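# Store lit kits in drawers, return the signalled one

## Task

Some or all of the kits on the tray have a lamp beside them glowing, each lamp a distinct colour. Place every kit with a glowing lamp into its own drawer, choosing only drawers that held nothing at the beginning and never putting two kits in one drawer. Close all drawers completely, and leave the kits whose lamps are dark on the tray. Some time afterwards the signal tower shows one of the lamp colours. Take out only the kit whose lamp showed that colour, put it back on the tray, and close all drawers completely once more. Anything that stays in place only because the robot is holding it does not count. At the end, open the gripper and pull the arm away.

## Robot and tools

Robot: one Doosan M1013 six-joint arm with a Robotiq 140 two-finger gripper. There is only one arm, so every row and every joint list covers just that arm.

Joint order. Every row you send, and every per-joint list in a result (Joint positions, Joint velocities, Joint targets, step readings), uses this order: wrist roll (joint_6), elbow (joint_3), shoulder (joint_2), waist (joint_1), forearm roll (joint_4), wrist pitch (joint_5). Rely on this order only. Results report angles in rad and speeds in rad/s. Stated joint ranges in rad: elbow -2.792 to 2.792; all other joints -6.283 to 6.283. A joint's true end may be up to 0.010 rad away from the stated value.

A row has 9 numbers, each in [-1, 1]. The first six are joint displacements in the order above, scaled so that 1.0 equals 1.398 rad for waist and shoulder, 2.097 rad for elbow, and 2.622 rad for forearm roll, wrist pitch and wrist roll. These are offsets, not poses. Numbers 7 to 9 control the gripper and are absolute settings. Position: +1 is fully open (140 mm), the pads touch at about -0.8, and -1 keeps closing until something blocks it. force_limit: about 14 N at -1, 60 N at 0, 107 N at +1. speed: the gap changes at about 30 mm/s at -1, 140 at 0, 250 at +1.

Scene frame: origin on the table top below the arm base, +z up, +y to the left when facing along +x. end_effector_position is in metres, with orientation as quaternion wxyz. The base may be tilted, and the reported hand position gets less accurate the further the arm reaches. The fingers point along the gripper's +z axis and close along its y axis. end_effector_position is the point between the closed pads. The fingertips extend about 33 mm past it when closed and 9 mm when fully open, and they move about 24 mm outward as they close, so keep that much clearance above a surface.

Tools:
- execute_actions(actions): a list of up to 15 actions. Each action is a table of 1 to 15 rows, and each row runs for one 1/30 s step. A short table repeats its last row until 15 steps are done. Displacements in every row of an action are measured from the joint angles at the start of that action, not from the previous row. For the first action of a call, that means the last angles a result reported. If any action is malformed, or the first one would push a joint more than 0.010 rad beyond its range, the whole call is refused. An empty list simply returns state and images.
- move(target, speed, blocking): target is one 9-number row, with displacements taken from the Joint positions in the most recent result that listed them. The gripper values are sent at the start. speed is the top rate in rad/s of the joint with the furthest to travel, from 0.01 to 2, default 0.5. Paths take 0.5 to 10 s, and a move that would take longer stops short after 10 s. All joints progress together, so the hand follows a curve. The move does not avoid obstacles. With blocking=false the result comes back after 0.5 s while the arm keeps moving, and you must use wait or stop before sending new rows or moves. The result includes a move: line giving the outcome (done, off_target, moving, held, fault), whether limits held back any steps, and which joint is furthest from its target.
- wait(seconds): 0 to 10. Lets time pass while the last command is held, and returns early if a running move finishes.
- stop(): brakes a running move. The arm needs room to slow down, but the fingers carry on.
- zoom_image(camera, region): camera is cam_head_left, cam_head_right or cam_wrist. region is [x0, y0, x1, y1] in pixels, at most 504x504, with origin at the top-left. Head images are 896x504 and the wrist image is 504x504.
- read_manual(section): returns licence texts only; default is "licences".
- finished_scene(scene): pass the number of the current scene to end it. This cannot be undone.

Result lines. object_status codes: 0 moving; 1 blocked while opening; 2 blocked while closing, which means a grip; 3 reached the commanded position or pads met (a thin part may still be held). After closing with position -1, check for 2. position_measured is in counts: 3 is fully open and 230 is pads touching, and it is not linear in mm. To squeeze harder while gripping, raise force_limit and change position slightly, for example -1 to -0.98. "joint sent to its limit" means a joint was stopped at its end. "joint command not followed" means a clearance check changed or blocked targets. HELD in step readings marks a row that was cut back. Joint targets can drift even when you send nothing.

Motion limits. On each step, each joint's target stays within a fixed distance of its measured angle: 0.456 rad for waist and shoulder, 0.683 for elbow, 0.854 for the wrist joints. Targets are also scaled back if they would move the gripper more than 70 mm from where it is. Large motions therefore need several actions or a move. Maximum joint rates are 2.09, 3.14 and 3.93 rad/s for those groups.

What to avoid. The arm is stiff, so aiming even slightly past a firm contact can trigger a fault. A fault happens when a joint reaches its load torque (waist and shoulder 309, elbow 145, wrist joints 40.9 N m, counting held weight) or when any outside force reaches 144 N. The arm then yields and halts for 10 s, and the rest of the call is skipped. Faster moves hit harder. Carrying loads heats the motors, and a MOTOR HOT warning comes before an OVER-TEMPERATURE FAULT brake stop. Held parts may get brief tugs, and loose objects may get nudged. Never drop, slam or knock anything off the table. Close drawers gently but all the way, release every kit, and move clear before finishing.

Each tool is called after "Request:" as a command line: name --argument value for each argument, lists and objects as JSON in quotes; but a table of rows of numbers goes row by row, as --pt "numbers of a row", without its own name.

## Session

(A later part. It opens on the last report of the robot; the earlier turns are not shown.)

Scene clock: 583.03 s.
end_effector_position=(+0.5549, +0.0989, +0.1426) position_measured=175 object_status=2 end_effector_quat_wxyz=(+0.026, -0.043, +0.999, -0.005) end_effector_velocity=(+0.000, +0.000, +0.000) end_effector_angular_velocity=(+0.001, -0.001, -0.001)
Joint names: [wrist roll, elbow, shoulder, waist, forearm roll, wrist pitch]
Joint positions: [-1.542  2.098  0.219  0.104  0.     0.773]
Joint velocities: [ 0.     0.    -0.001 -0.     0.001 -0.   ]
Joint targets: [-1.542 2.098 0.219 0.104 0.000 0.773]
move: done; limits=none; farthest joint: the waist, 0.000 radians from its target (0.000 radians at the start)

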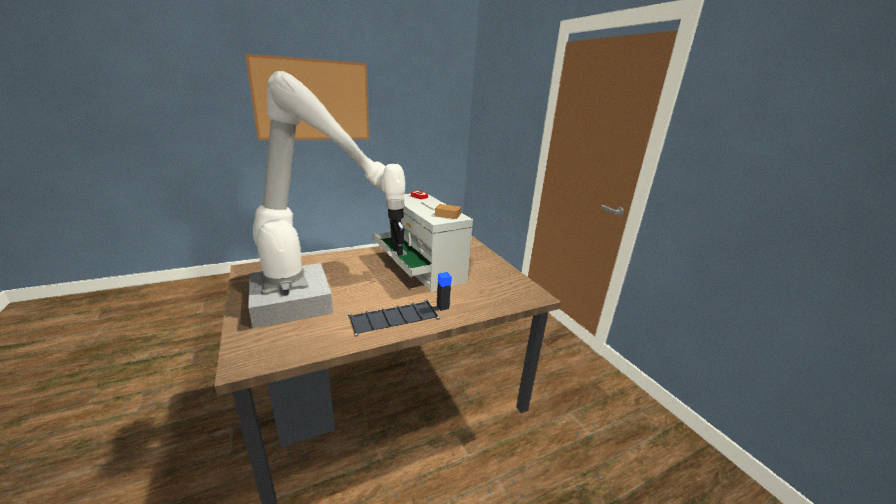

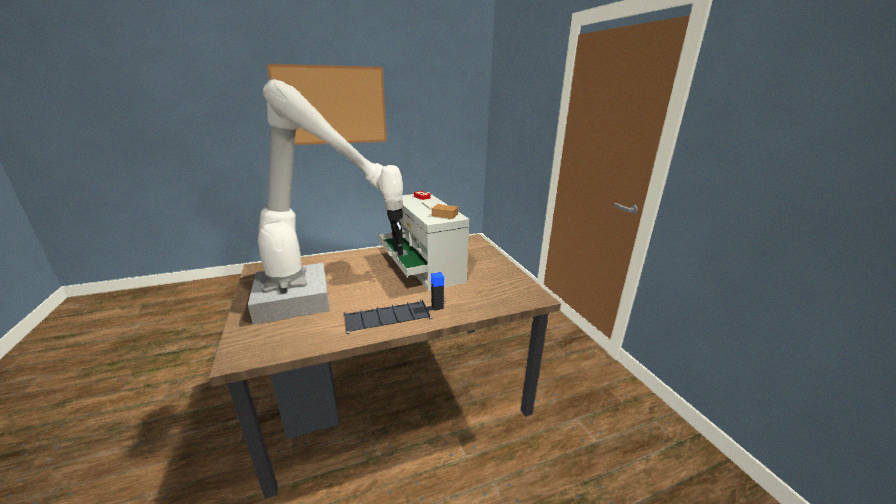

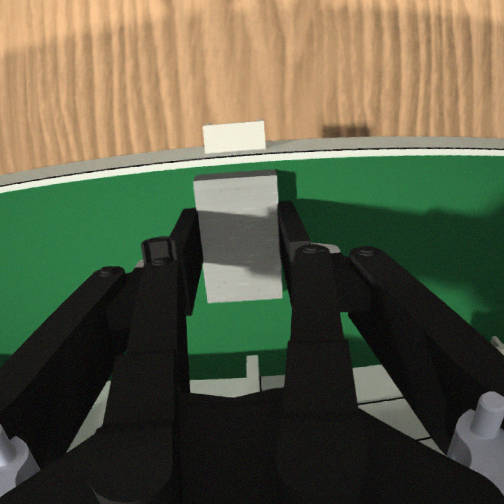

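Request:
move --target '[0,-0.0229,-0.0594,0,0,0.0484,-1,0,-0.5]' --speed 0.2

Request:
move --target '[0.25,0.0477,-0.0973,-0.432,0,0.019,-1,0,-0.5]' --speed 0.6

Request:
move --target '[0.0872,0.0381,0.198,-0.1424,0,-0.12,-1,0,-0.5]' --speed 0.35

Scene clock: 586.67 s.
end_effector_position=(+0.5515, +0.0994, +0.2086) position_measured=175 object_status=2 end_effector_quat_wxyz=(+0.028, -0.043, +0.999, -0.005) end_effector_velocity=(-0.000, +0.000, +0.000) end_effector_angular_velocity=(+0.000, +0.000, +0.000)
Joint names: [wrist roll, elbow, shoulder, waist, forearm roll, wrist pitch]
Joint positions: [-1.542  2.05   0.136  0.104  0.     0.9  ]
Joint velocities: [-0.    -0.    -0.001  0.     0.     0.001]
Joint targets: [-1.542 2.050 0.136 0.104 0.000 0.900]
move: done; limits=none; farthest joint: the waist, 0.000 radians from its target (0.000 radians at the start)

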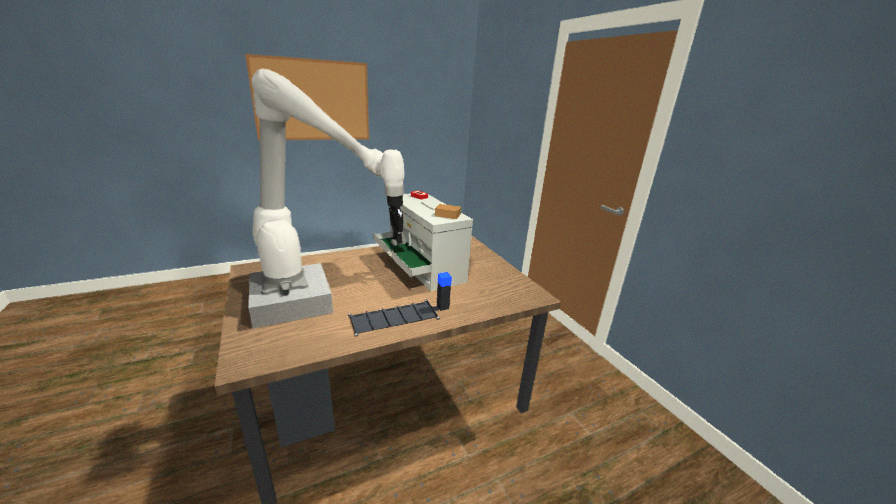

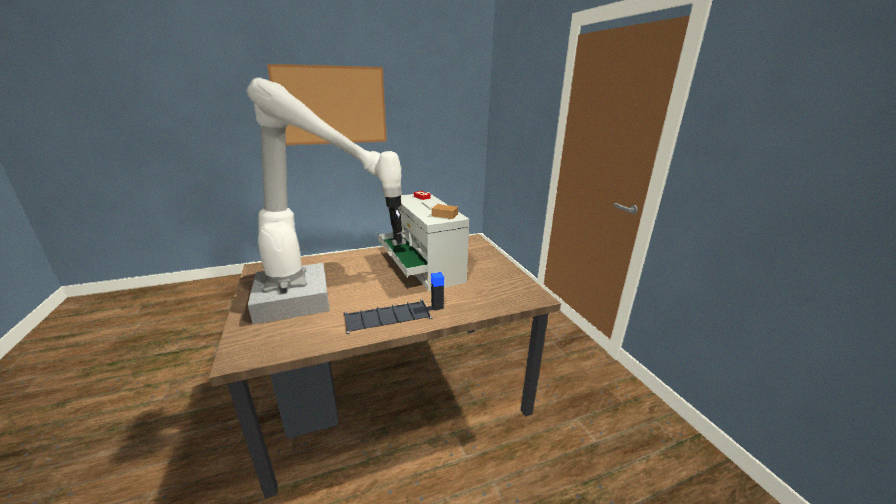

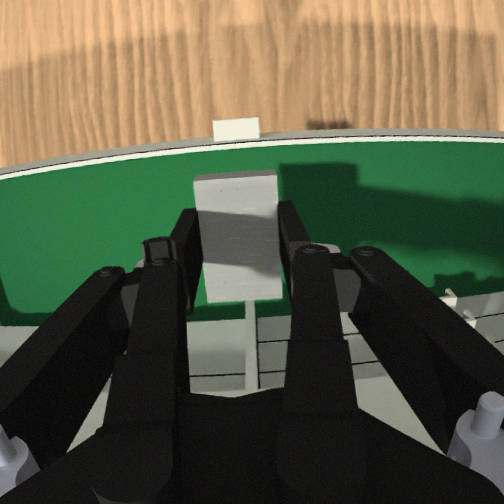

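Scene clock: 588.23 s.
end_effector_position=(+0.4412, -0.1944, +0.2348) position_measured=175 object_status=2 end_effector_quat_wxyz=(+0.026, +0.554, +0.832, -0.003) end_effector_velocity=(+0.000, -0.000, +0.001) end_effector_angular_velocity=(-0.001, -0.002, -0.002)
Joint names: [wrist roll, elbow, shoulder, waist, forearm roll, wrist pitch]
Joint positions: [-0.887  2.15  -0.    -0.5    0.     0.95 ]
Joint velocities: [ 0.001  0.    -0.001 -0.001 -0.    -0.001]
Joint targets: [-0.887 2.150 -0.000 -0.500 0.000 0.950]
move: done; limits=none; farthest joint: the waist, 0.000 radians from its target (0.604 radians at the start)

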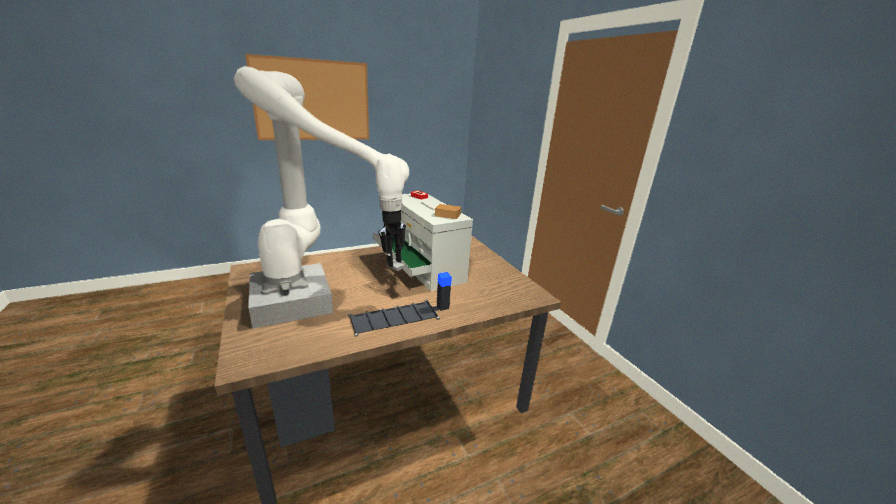

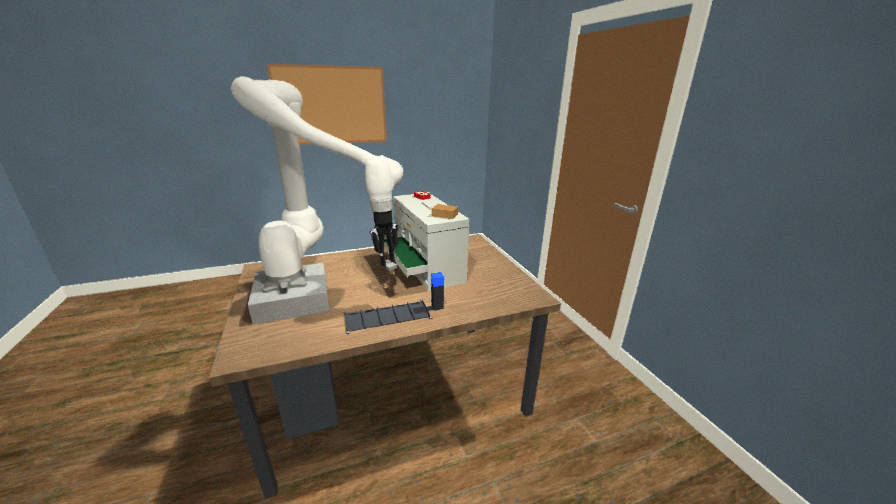

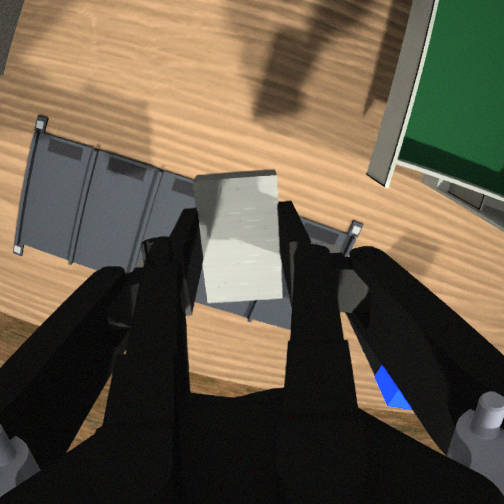

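Scene clock: 589.57 s.
end_effector_position=(+0.4088, -0.2925, +0.0681) position_measured=175 object_status=2 end_effector_quat_wxyz=(+0.006, +0.718, +0.696, -0.004) end_effector_velocity=(-0.001, +0.000, -0.001) end_effector_angular_velocity=(+0.001, +0.002, -0.001)
Joint names: [wrist roll, elbow, shoulder, waist, forearm roll, wrist pitch]
Joint positions: [-0.658  2.229  0.277 -0.699  0.     0.636]
Joint velocities: [ 0.001  0.     0.002 -0.    -0.002  0.001]
Joint targets: [-0.658 2.229 0.277 -0.699 0.000 0.635]
move: done; limits=none; farthest joint: the waist, 0.000 radians from its target (0.199 radians at the start)

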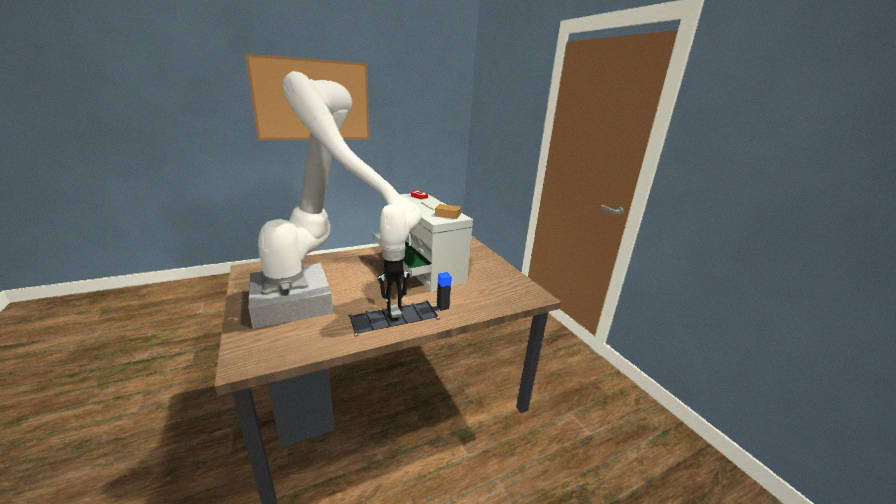

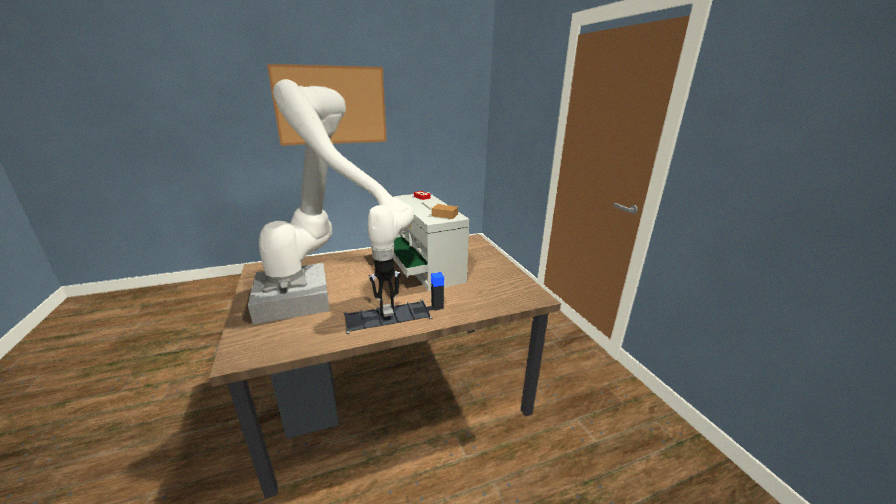

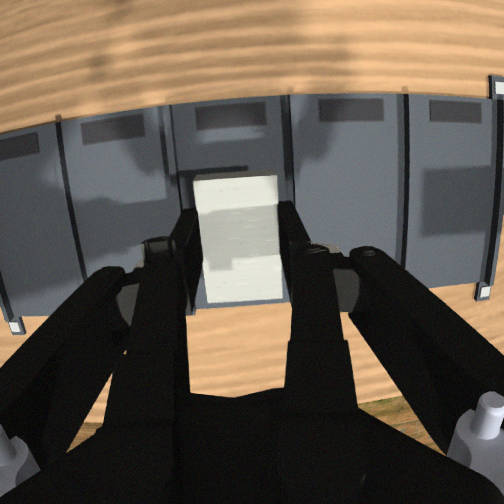

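Request:
move --target '[0,0.0053,0.027,0,0,-0.0186,-1,0,-0.5]' --speed 0.05

Request:
move --target '[0,0,0,0,0,0,-0.3,0,-0.7]'

Request:
move --target '[0,-0.0053,-0.027,0,0,0.0186,-0.3,0,-0.5]' --speed 0.12

Scene clock: 593.43 s.
end_effector_position=(+0.4088, -0.2928, +0.0457) position_measured=175 object_status=2 end_effector_quat_wxyz=(+0.006, +0.718, +0.696, -0.004) end_effector_velocity=(+0.000, -0.000, -0.000) end_effector_angular_velocity=(-0.000, -0.001, -0.002)
Joint names: [wrist roll, elbow, shoulder, waist, forearm roll, wrist pitch]
Joint positions: [-0.658  2.241  0.314 -0.699  0.     0.587]
Joint velocities: [ 0.001  0.     0.    -0.     0.001 -0.001]
Joint targets: [-0.658 2.241 0.314 -0.699 0.000 0.587]
move: done; limits=none; farthest joint: the shoulder, 0.001 radians from its target (0.038 radians at the start)

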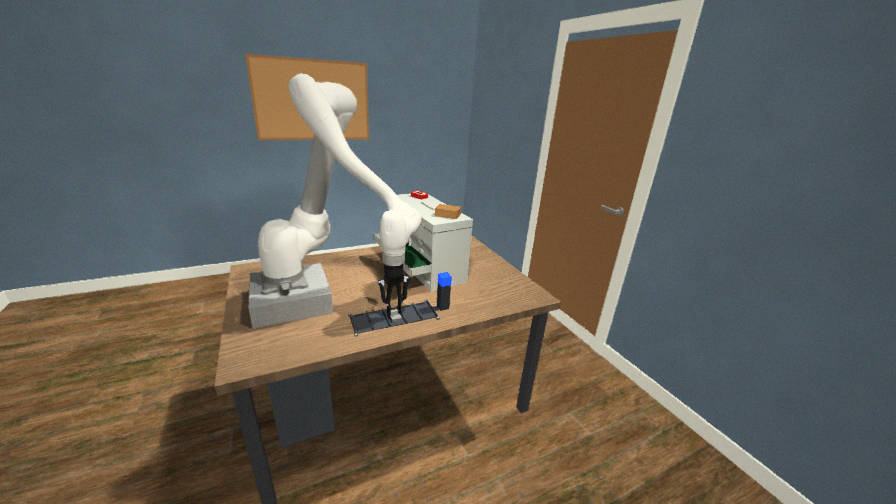

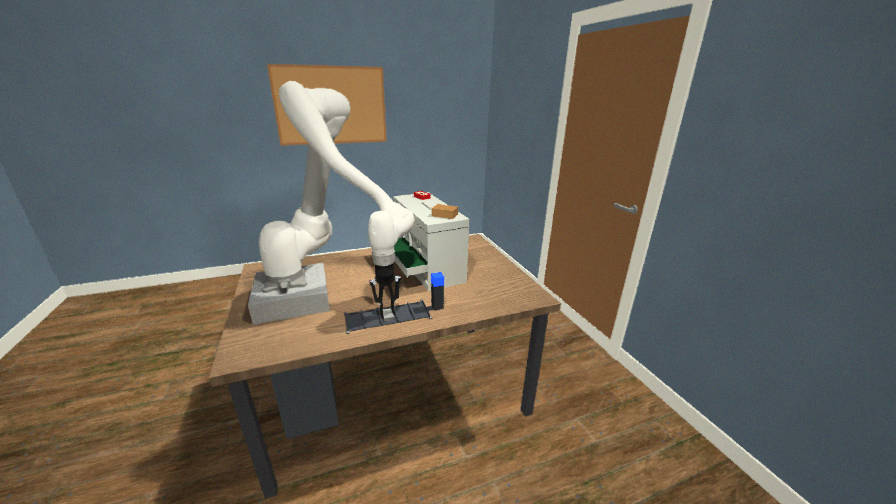

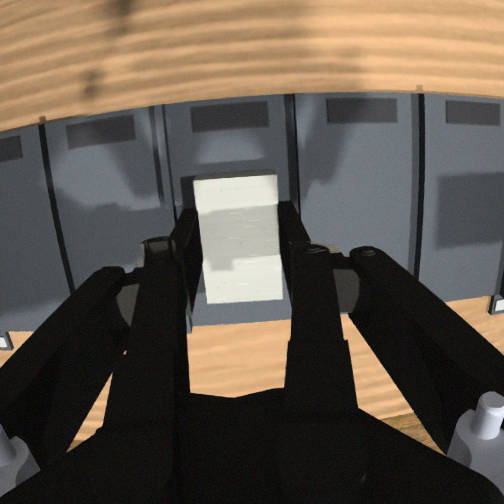

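Scene clock: 593.93 s.
end_effector_position=(+0.4088, -0.2928, +0.0457) position_measured=167 object_status=3 end_effector_quat_wxyz=(+0.006, +0.718, +0.696, -0.004) end_effector_velocity=(-0.000, -0.000, -0.000) end_effector_angular_velocity=(-0.000, +0.000, -0.001)
Joint names: [wrist roll, elbow, shoulder, waist, forearm roll, wrist pitch]
Joint positions: [-0.658  2.241  0.314 -0.699  0.     0.587]
Joint velocities: [ 0.001 -0.     0.    -0.    -0.    -0.   ]
Joint targets: [-0.658 2.241 0.314 -0.699 0.000 0.587]
move: done; limits=none; farthest joint: the waist, 0.000 radians from its target (0.000 radians at the start)

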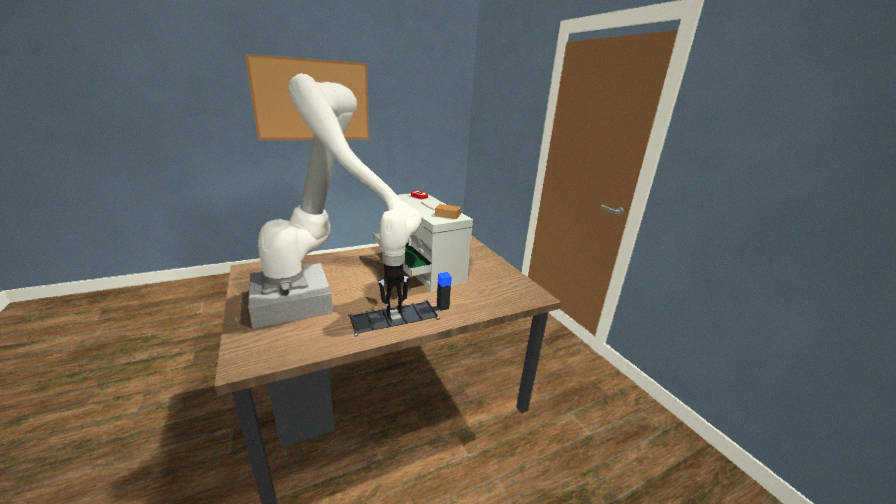

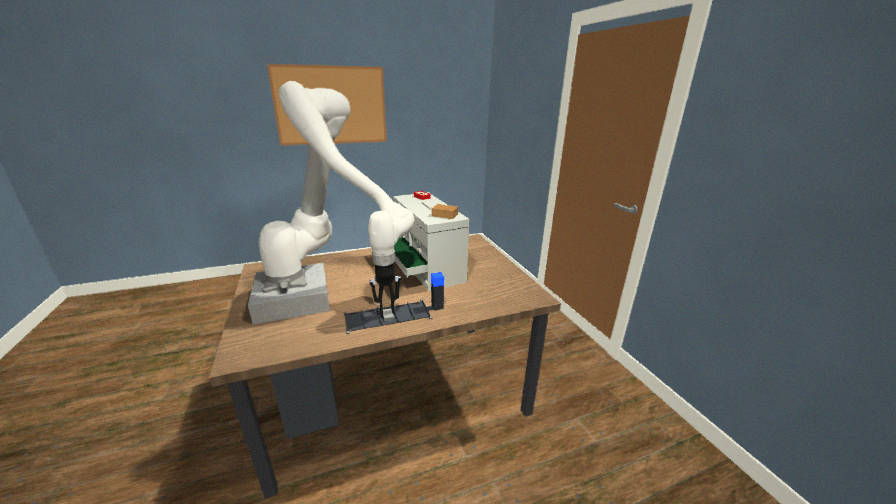

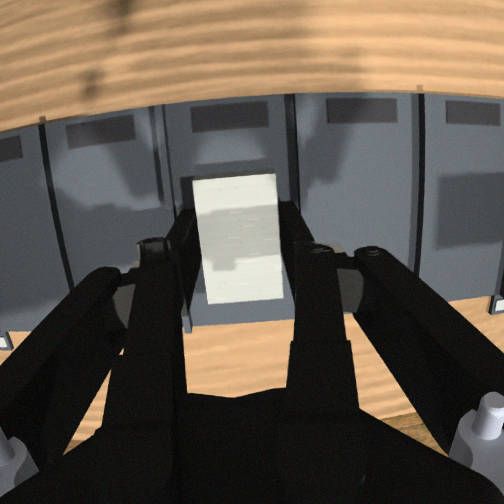

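Scene clock: 594.70 s.
end_effector_position=(+0.4088, -0.2925, +0.0681) position_measured=167 object_status=3 end_effector_quat_wxyz=(+0.006, +0.718, +0.696, -0.004) end_effector_velocity=(+0.000, +0.000, +0.001) end_effector_angular_velocity=(-0.000, -0.001, -0.001)
Joint names: [wrist roll, elbow, shoulder, waist, forearm roll, wrist pitch]
Joint positions: [-0.658  2.229  0.277 -0.699  0.     0.635]
Joint velocities: [ 0.001 -0.    -0.001  0.     0.001  0.   ]
Joint targets: [-0.658 2.229 0.277 -0.699 0.000 0.635]
move: done; limits=none; farthest joint: the waist, 0.000 radians from its target (0.000 radians at the start)

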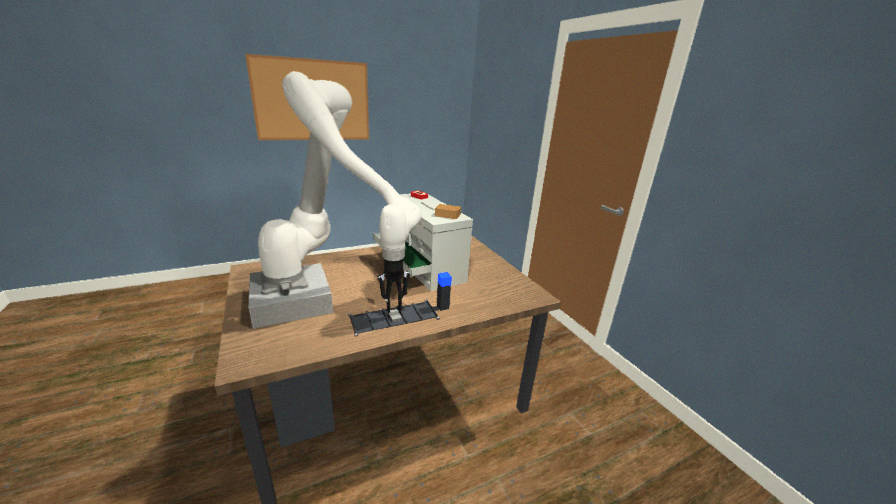

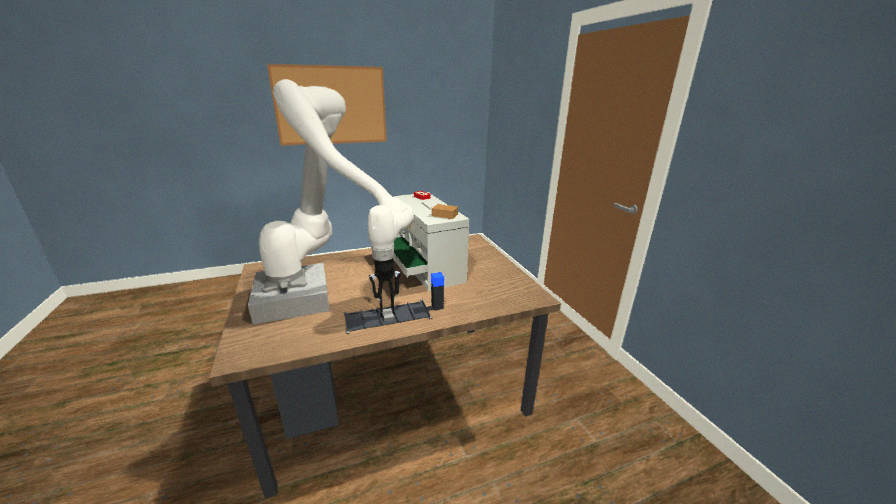

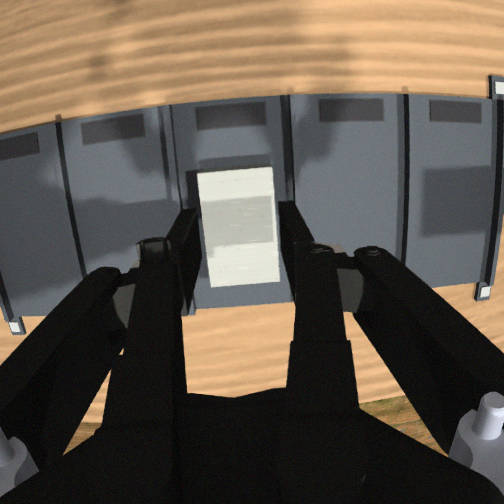

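Request:
move --target '[0.0526,0.0575,-0.1266,0.0994,0,-0.0133,-0.25,0,0]' --speed 0.4

Request:
move --target '[0.7658,0.1564,-0.1967,0.5029,0.0515,-0.2624,-0.25,0,0]' --speed 1.2

Request:
move --target '[0,0,0.1431,0,0,-0.0992,-0.25,0,0]' --speed 0.3

Request:
move --target '[0,0,0,0,0,0,-1,0,0]'

Scene clock: 599.33 s.
end_effector_position=(+0.4004, -0.2050, +0.1081) position_measured=160 object_status=3 end_effector_quat_wxyz=(+0.050, +0.717, +0.696, +0.007) end_effector_velocity=(-0.000, +0.001, +0.000) end_effector_angular_velocity=(+0.001, -0.000, -0.002)
Joint names: [wrist roll, elbow, shoulder, waist, forearm roll, wrist pitch]
Joint positions: [-0.52   2.35   0.1   -0.56   0.     0.601]
Joint velocities: [ 0.002  0.001 -0.001  0.001  0.001  0.001]
Joint targets: [-0.520 2.350 0.100 -0.560 0.000 0.601]
move: done; limits=none; farthest joint: the waist, 0.000 radians from its target (0.139 radians at the start)

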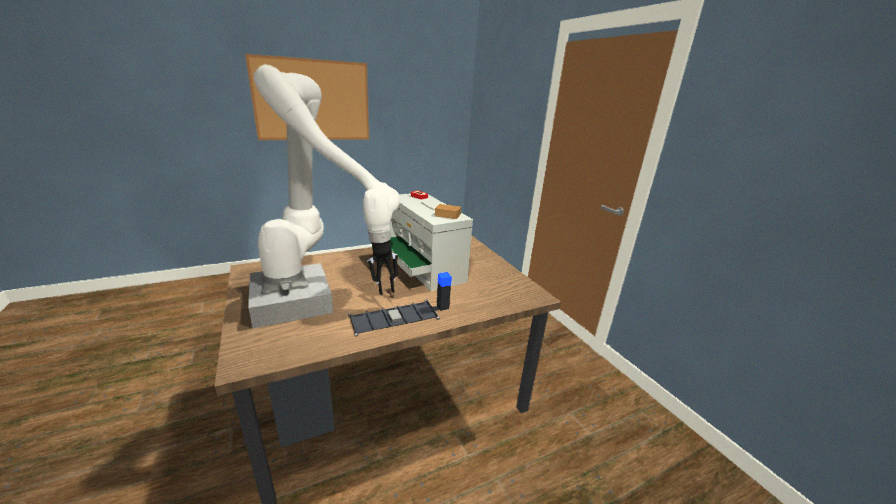

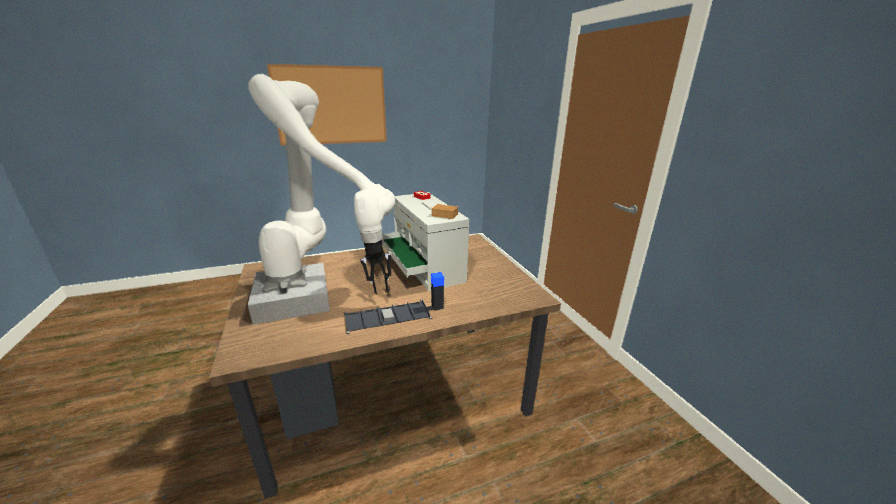

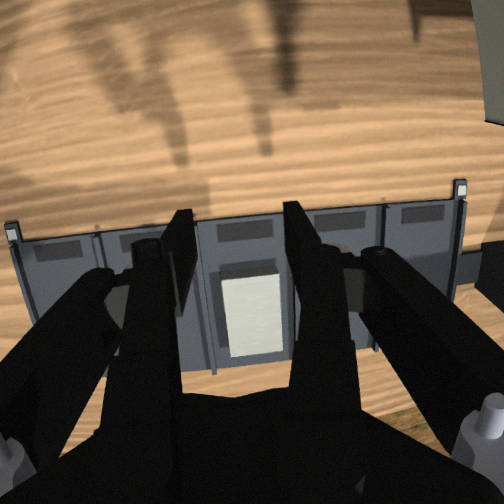

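Scene clock: 601.60 s.
end_effector_position=(+0.4358, +0.0990, +0.1614) position_measured=160 object_status=3 end_effector_quat_wxyz=(-0.024, +0.934, +0.048, +0.354) end_effector_velocity=(-0.000, +0.000, -0.000) end_effector_angular_velocity=(-0.001, +0.000, +0.001)
Joint names: [wrist roll, elbow, shoulder, waist, forearm roll, wrist pitch]
Joint positions: [ 1.487  2.678 -0.175  0.143  0.135 -0.087]
Joint velocities: [-0.001  0.    -0.     0.     0.     0.001]
Joint targets: [1.487 2.678 -0.175 0.143 0.135 -0.087]
move: done; limits=none; farthest joint: the waist, 0.000 radians from its target (0.703 radians at the start)

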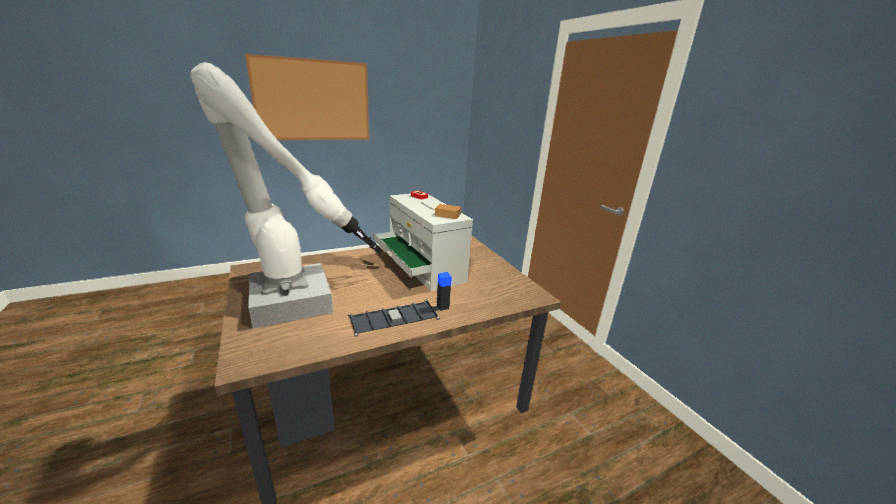

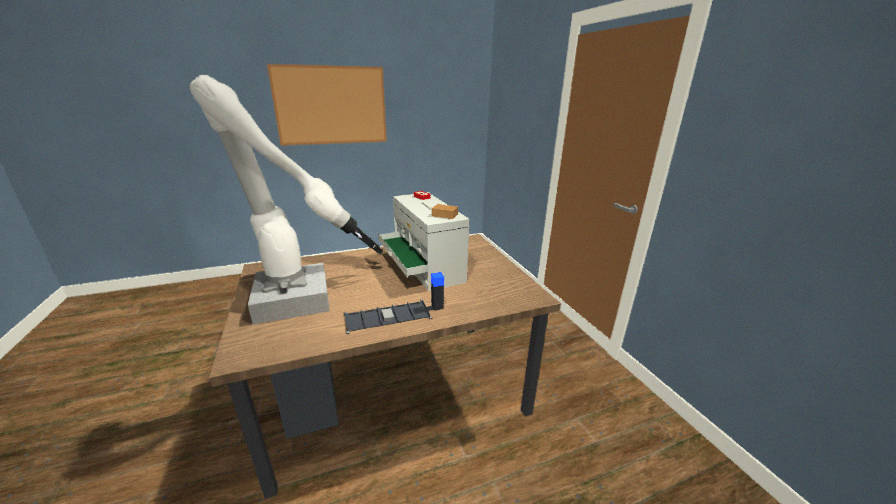

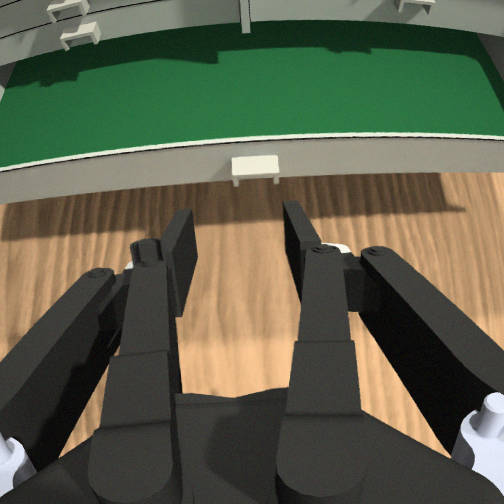

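Scene clock: 602.87 s.
end_effector_position=(+0.4785, +0.0936, +0.1270) position_measured=160 object_status=3 end_effector_quat_wxyz=(-0.010, +0.923, +0.044, +0.382) end_effector_velocity=(-0.000, -0.000, -0.000) end_effector_angular_velocity=(+0.001, +0.001, -0.001)
Joint names: [wrist roll, elbow, shoulder, waist, forearm roll, wrist pitch]
Joint positions: [ 1.487  2.678  0.025  0.143  0.135 -0.347]
Joint velocities: [ 0.001 -0.     0.001  0.     0.001 -0.   ]
Joint targets: [1.487 2.678 0.025 0.143 0.135 -0.347]
move: done; limits=none; farthest joint: the waist, 0.000 radians from its target (0.000 radians at the start)

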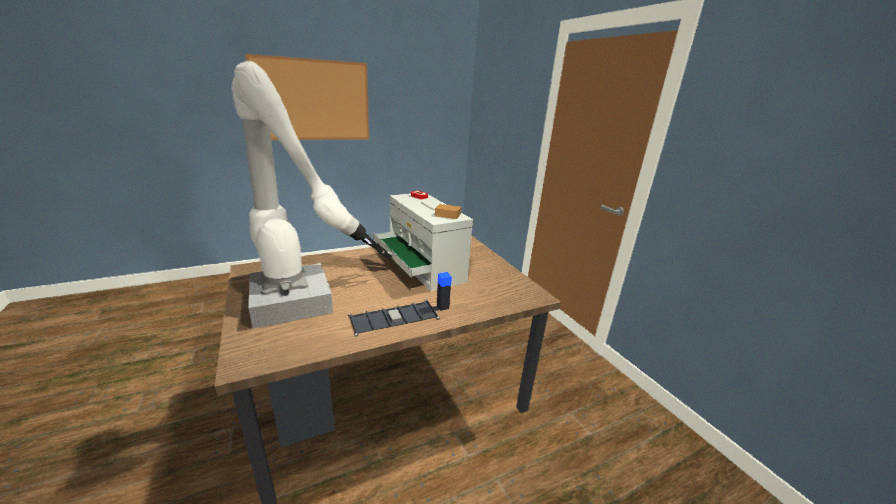

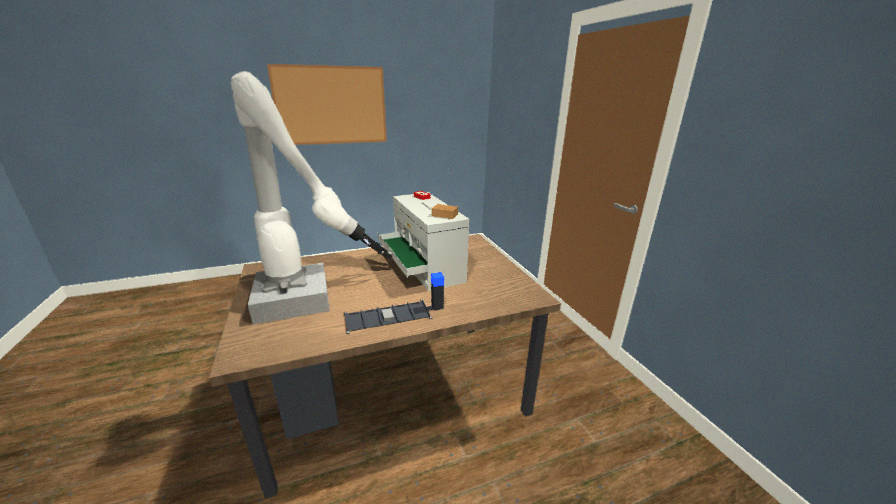

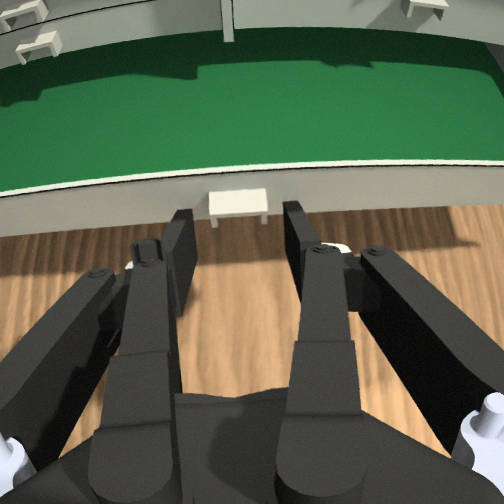

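Scene clock: 603.37 s.
end_effector_position=(+0.4786, +0.0935, +0.1270) position_measured=193 object_status=2 end_effector_quat_wxyz=(-0.010, +0.923, +0.044, +0.382) end_effector_velocity=(+0.000, -0.000, +0.000) end_effector_angular_velocity=(+0.001, -0.000, -0.001)
Joint names: [wrist roll, elbow, shoulder, waist, forearm roll, wrist pitch]
Joint positions: [ 1.487  2.678  0.025  0.143  0.135 -0.347]
Joint velocities: [ 0.001  0.    -0.    -0.    -0.    -0.   ]
Joint targets: [1.487 2.678 0.025 0.143 0.135 -0.347]
move: done; limits=none; farthest joint: the waist, 0.000 radians from its target (0.000 radians at the start)

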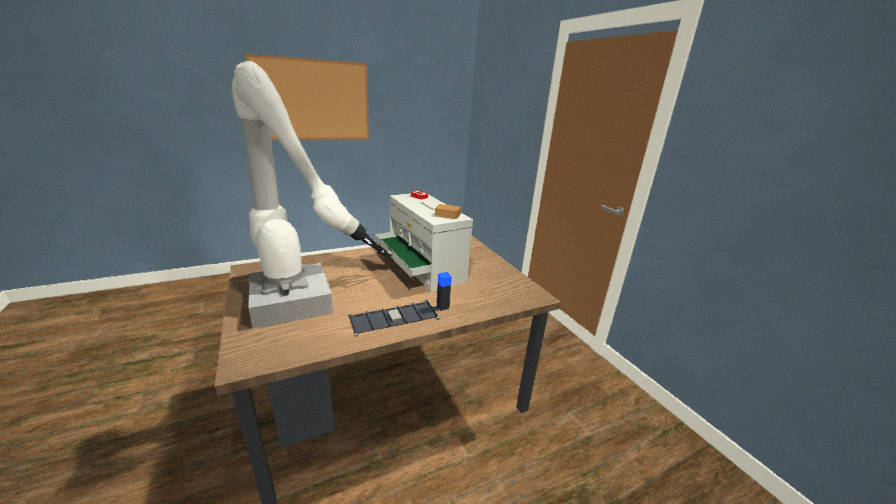

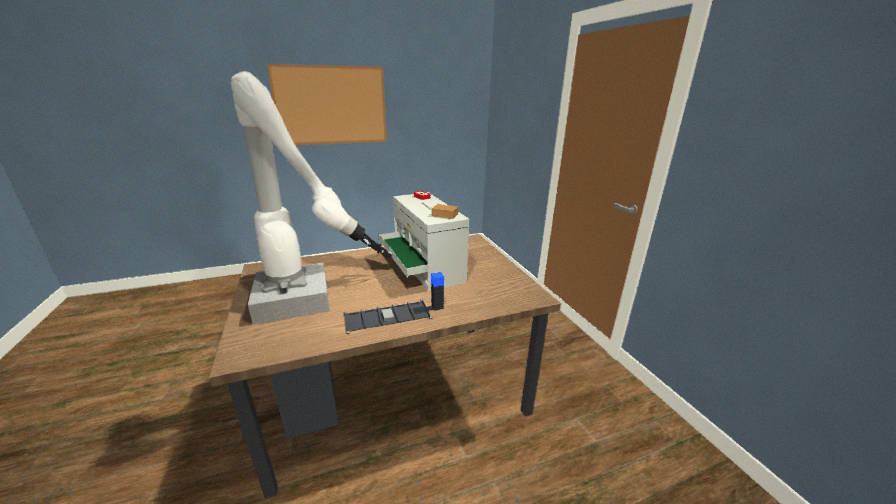

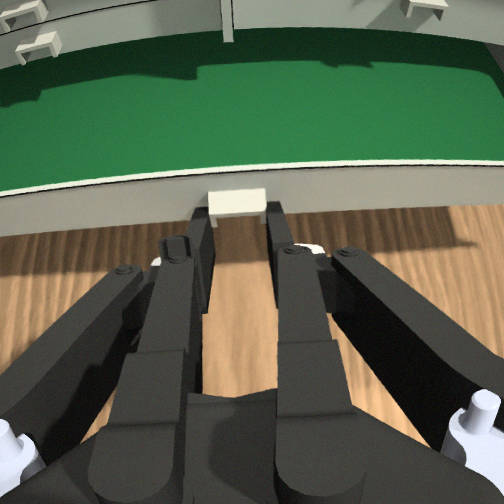

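Request:
move --target '[0.0047,-0.0592,0.0744,-0.0108,-0.0095,0.008,-1,0,0]' --speed 0.15

Request:
move --target '[0.0006,-0.0357,0.0387,-0.0042,-0.0025,0.0078,-1,0,0]' --speed 0.1

Request:
zoom_image --camera "cam_wrist" --region '[0,60,504,300]'

Scene clock: 607.87 s.
end_effector_position=(+0.5533, +0.1000, +0.1270) position_measured=193 object_status=2 end_effector_quat_wxyz=(-0.010, +0.923, +0.044, +0.382) end_effector_velocity=(+0.000, -0.000, -0.001) end_effector_angular_velocity=(-0.001, +0.001, +0.002)
Joint names: [wrist roll, elbow, shoulder, waist, forearm roll, wrist pitch]
Joint positions: [ 1.499  2.554  0.129  0.128  0.111 -0.326]
Joint velocities: [-0.001 -0.001  0.001 -0.    -0.001  0.   ]
Joint targets: [1.499 2.554 0.129 0.128 0.111 -0.326]
move: done; limits=none; farthest joint: the waist, 0.000 radians from its target (0.015 radians at the start)

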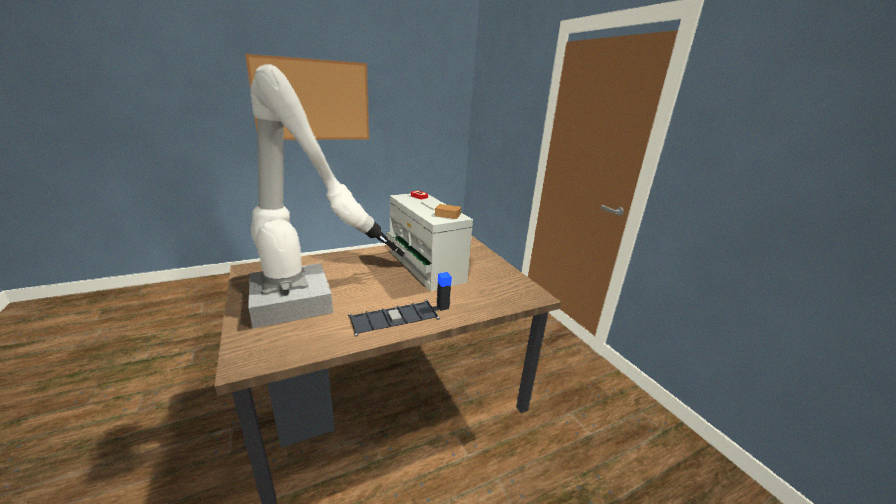

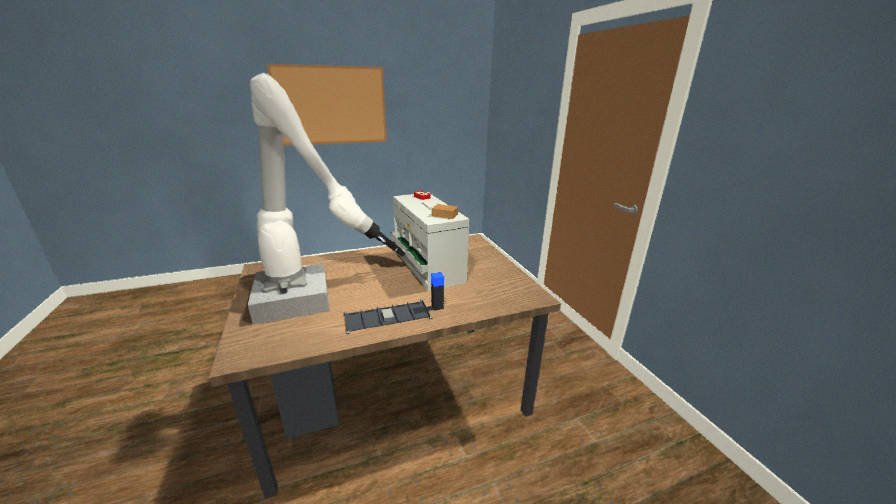

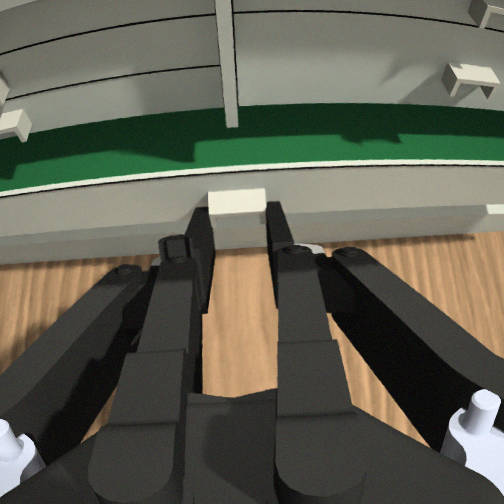

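Scene clock: 608.93 s.
end_effector_position=(+0.5969, +0.1039, +0.1272) position_measured=193 object_status=2 end_effector_quat_wxyz=(-0.010, +0.923, +0.044, +0.383) end_effector_velocity=(+0.000, +0.000, -0.000) end_effector_angular_velocity=(-0.000, +0.000, +0.000)
Joint names: [wrist roll, elbow, shoulder, waist, forearm roll, wrist pitch]
Joint positions: [ 1.501  2.479  0.183  0.122  0.104 -0.306]
Joint velocities: [-0.001 -0.001  0.001 -0.    -0.     0.001]
Joint targets: [1.501 2.479 0.183 0.122 0.104 -0.306]
move: done; limits=none; farthest joint: the waist, 0.000 radians from its target (0.006 radians at the start)

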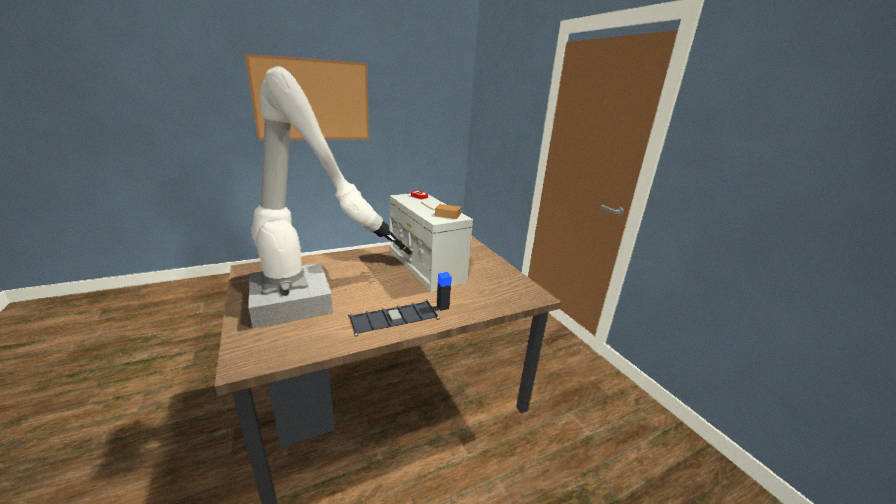

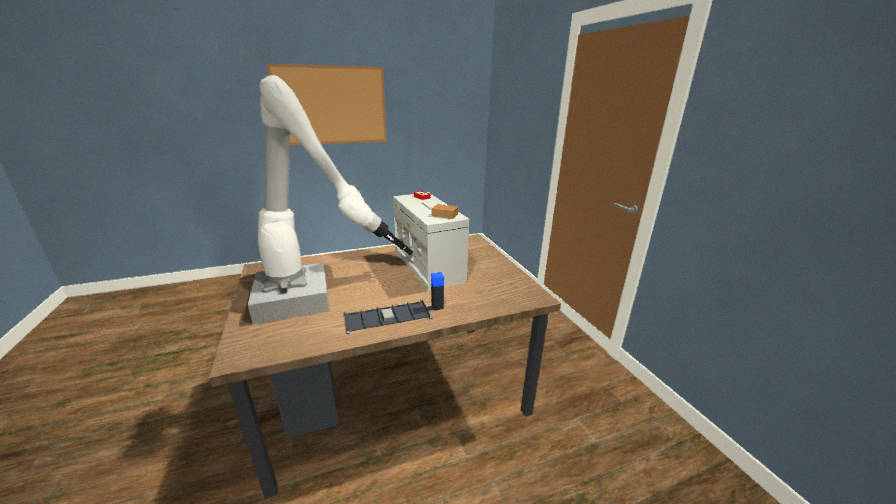

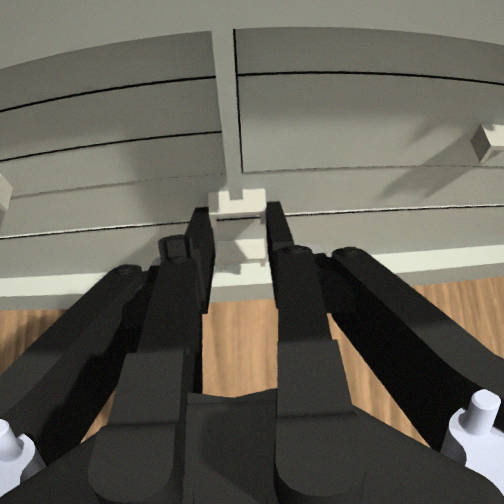

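Region (0, 60, 504, 300) of cam_wrist's 504x504 image, scaled by 1.000; it fills the top 240 rows of this view, and the rest is white.

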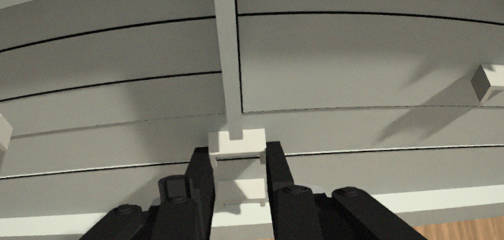

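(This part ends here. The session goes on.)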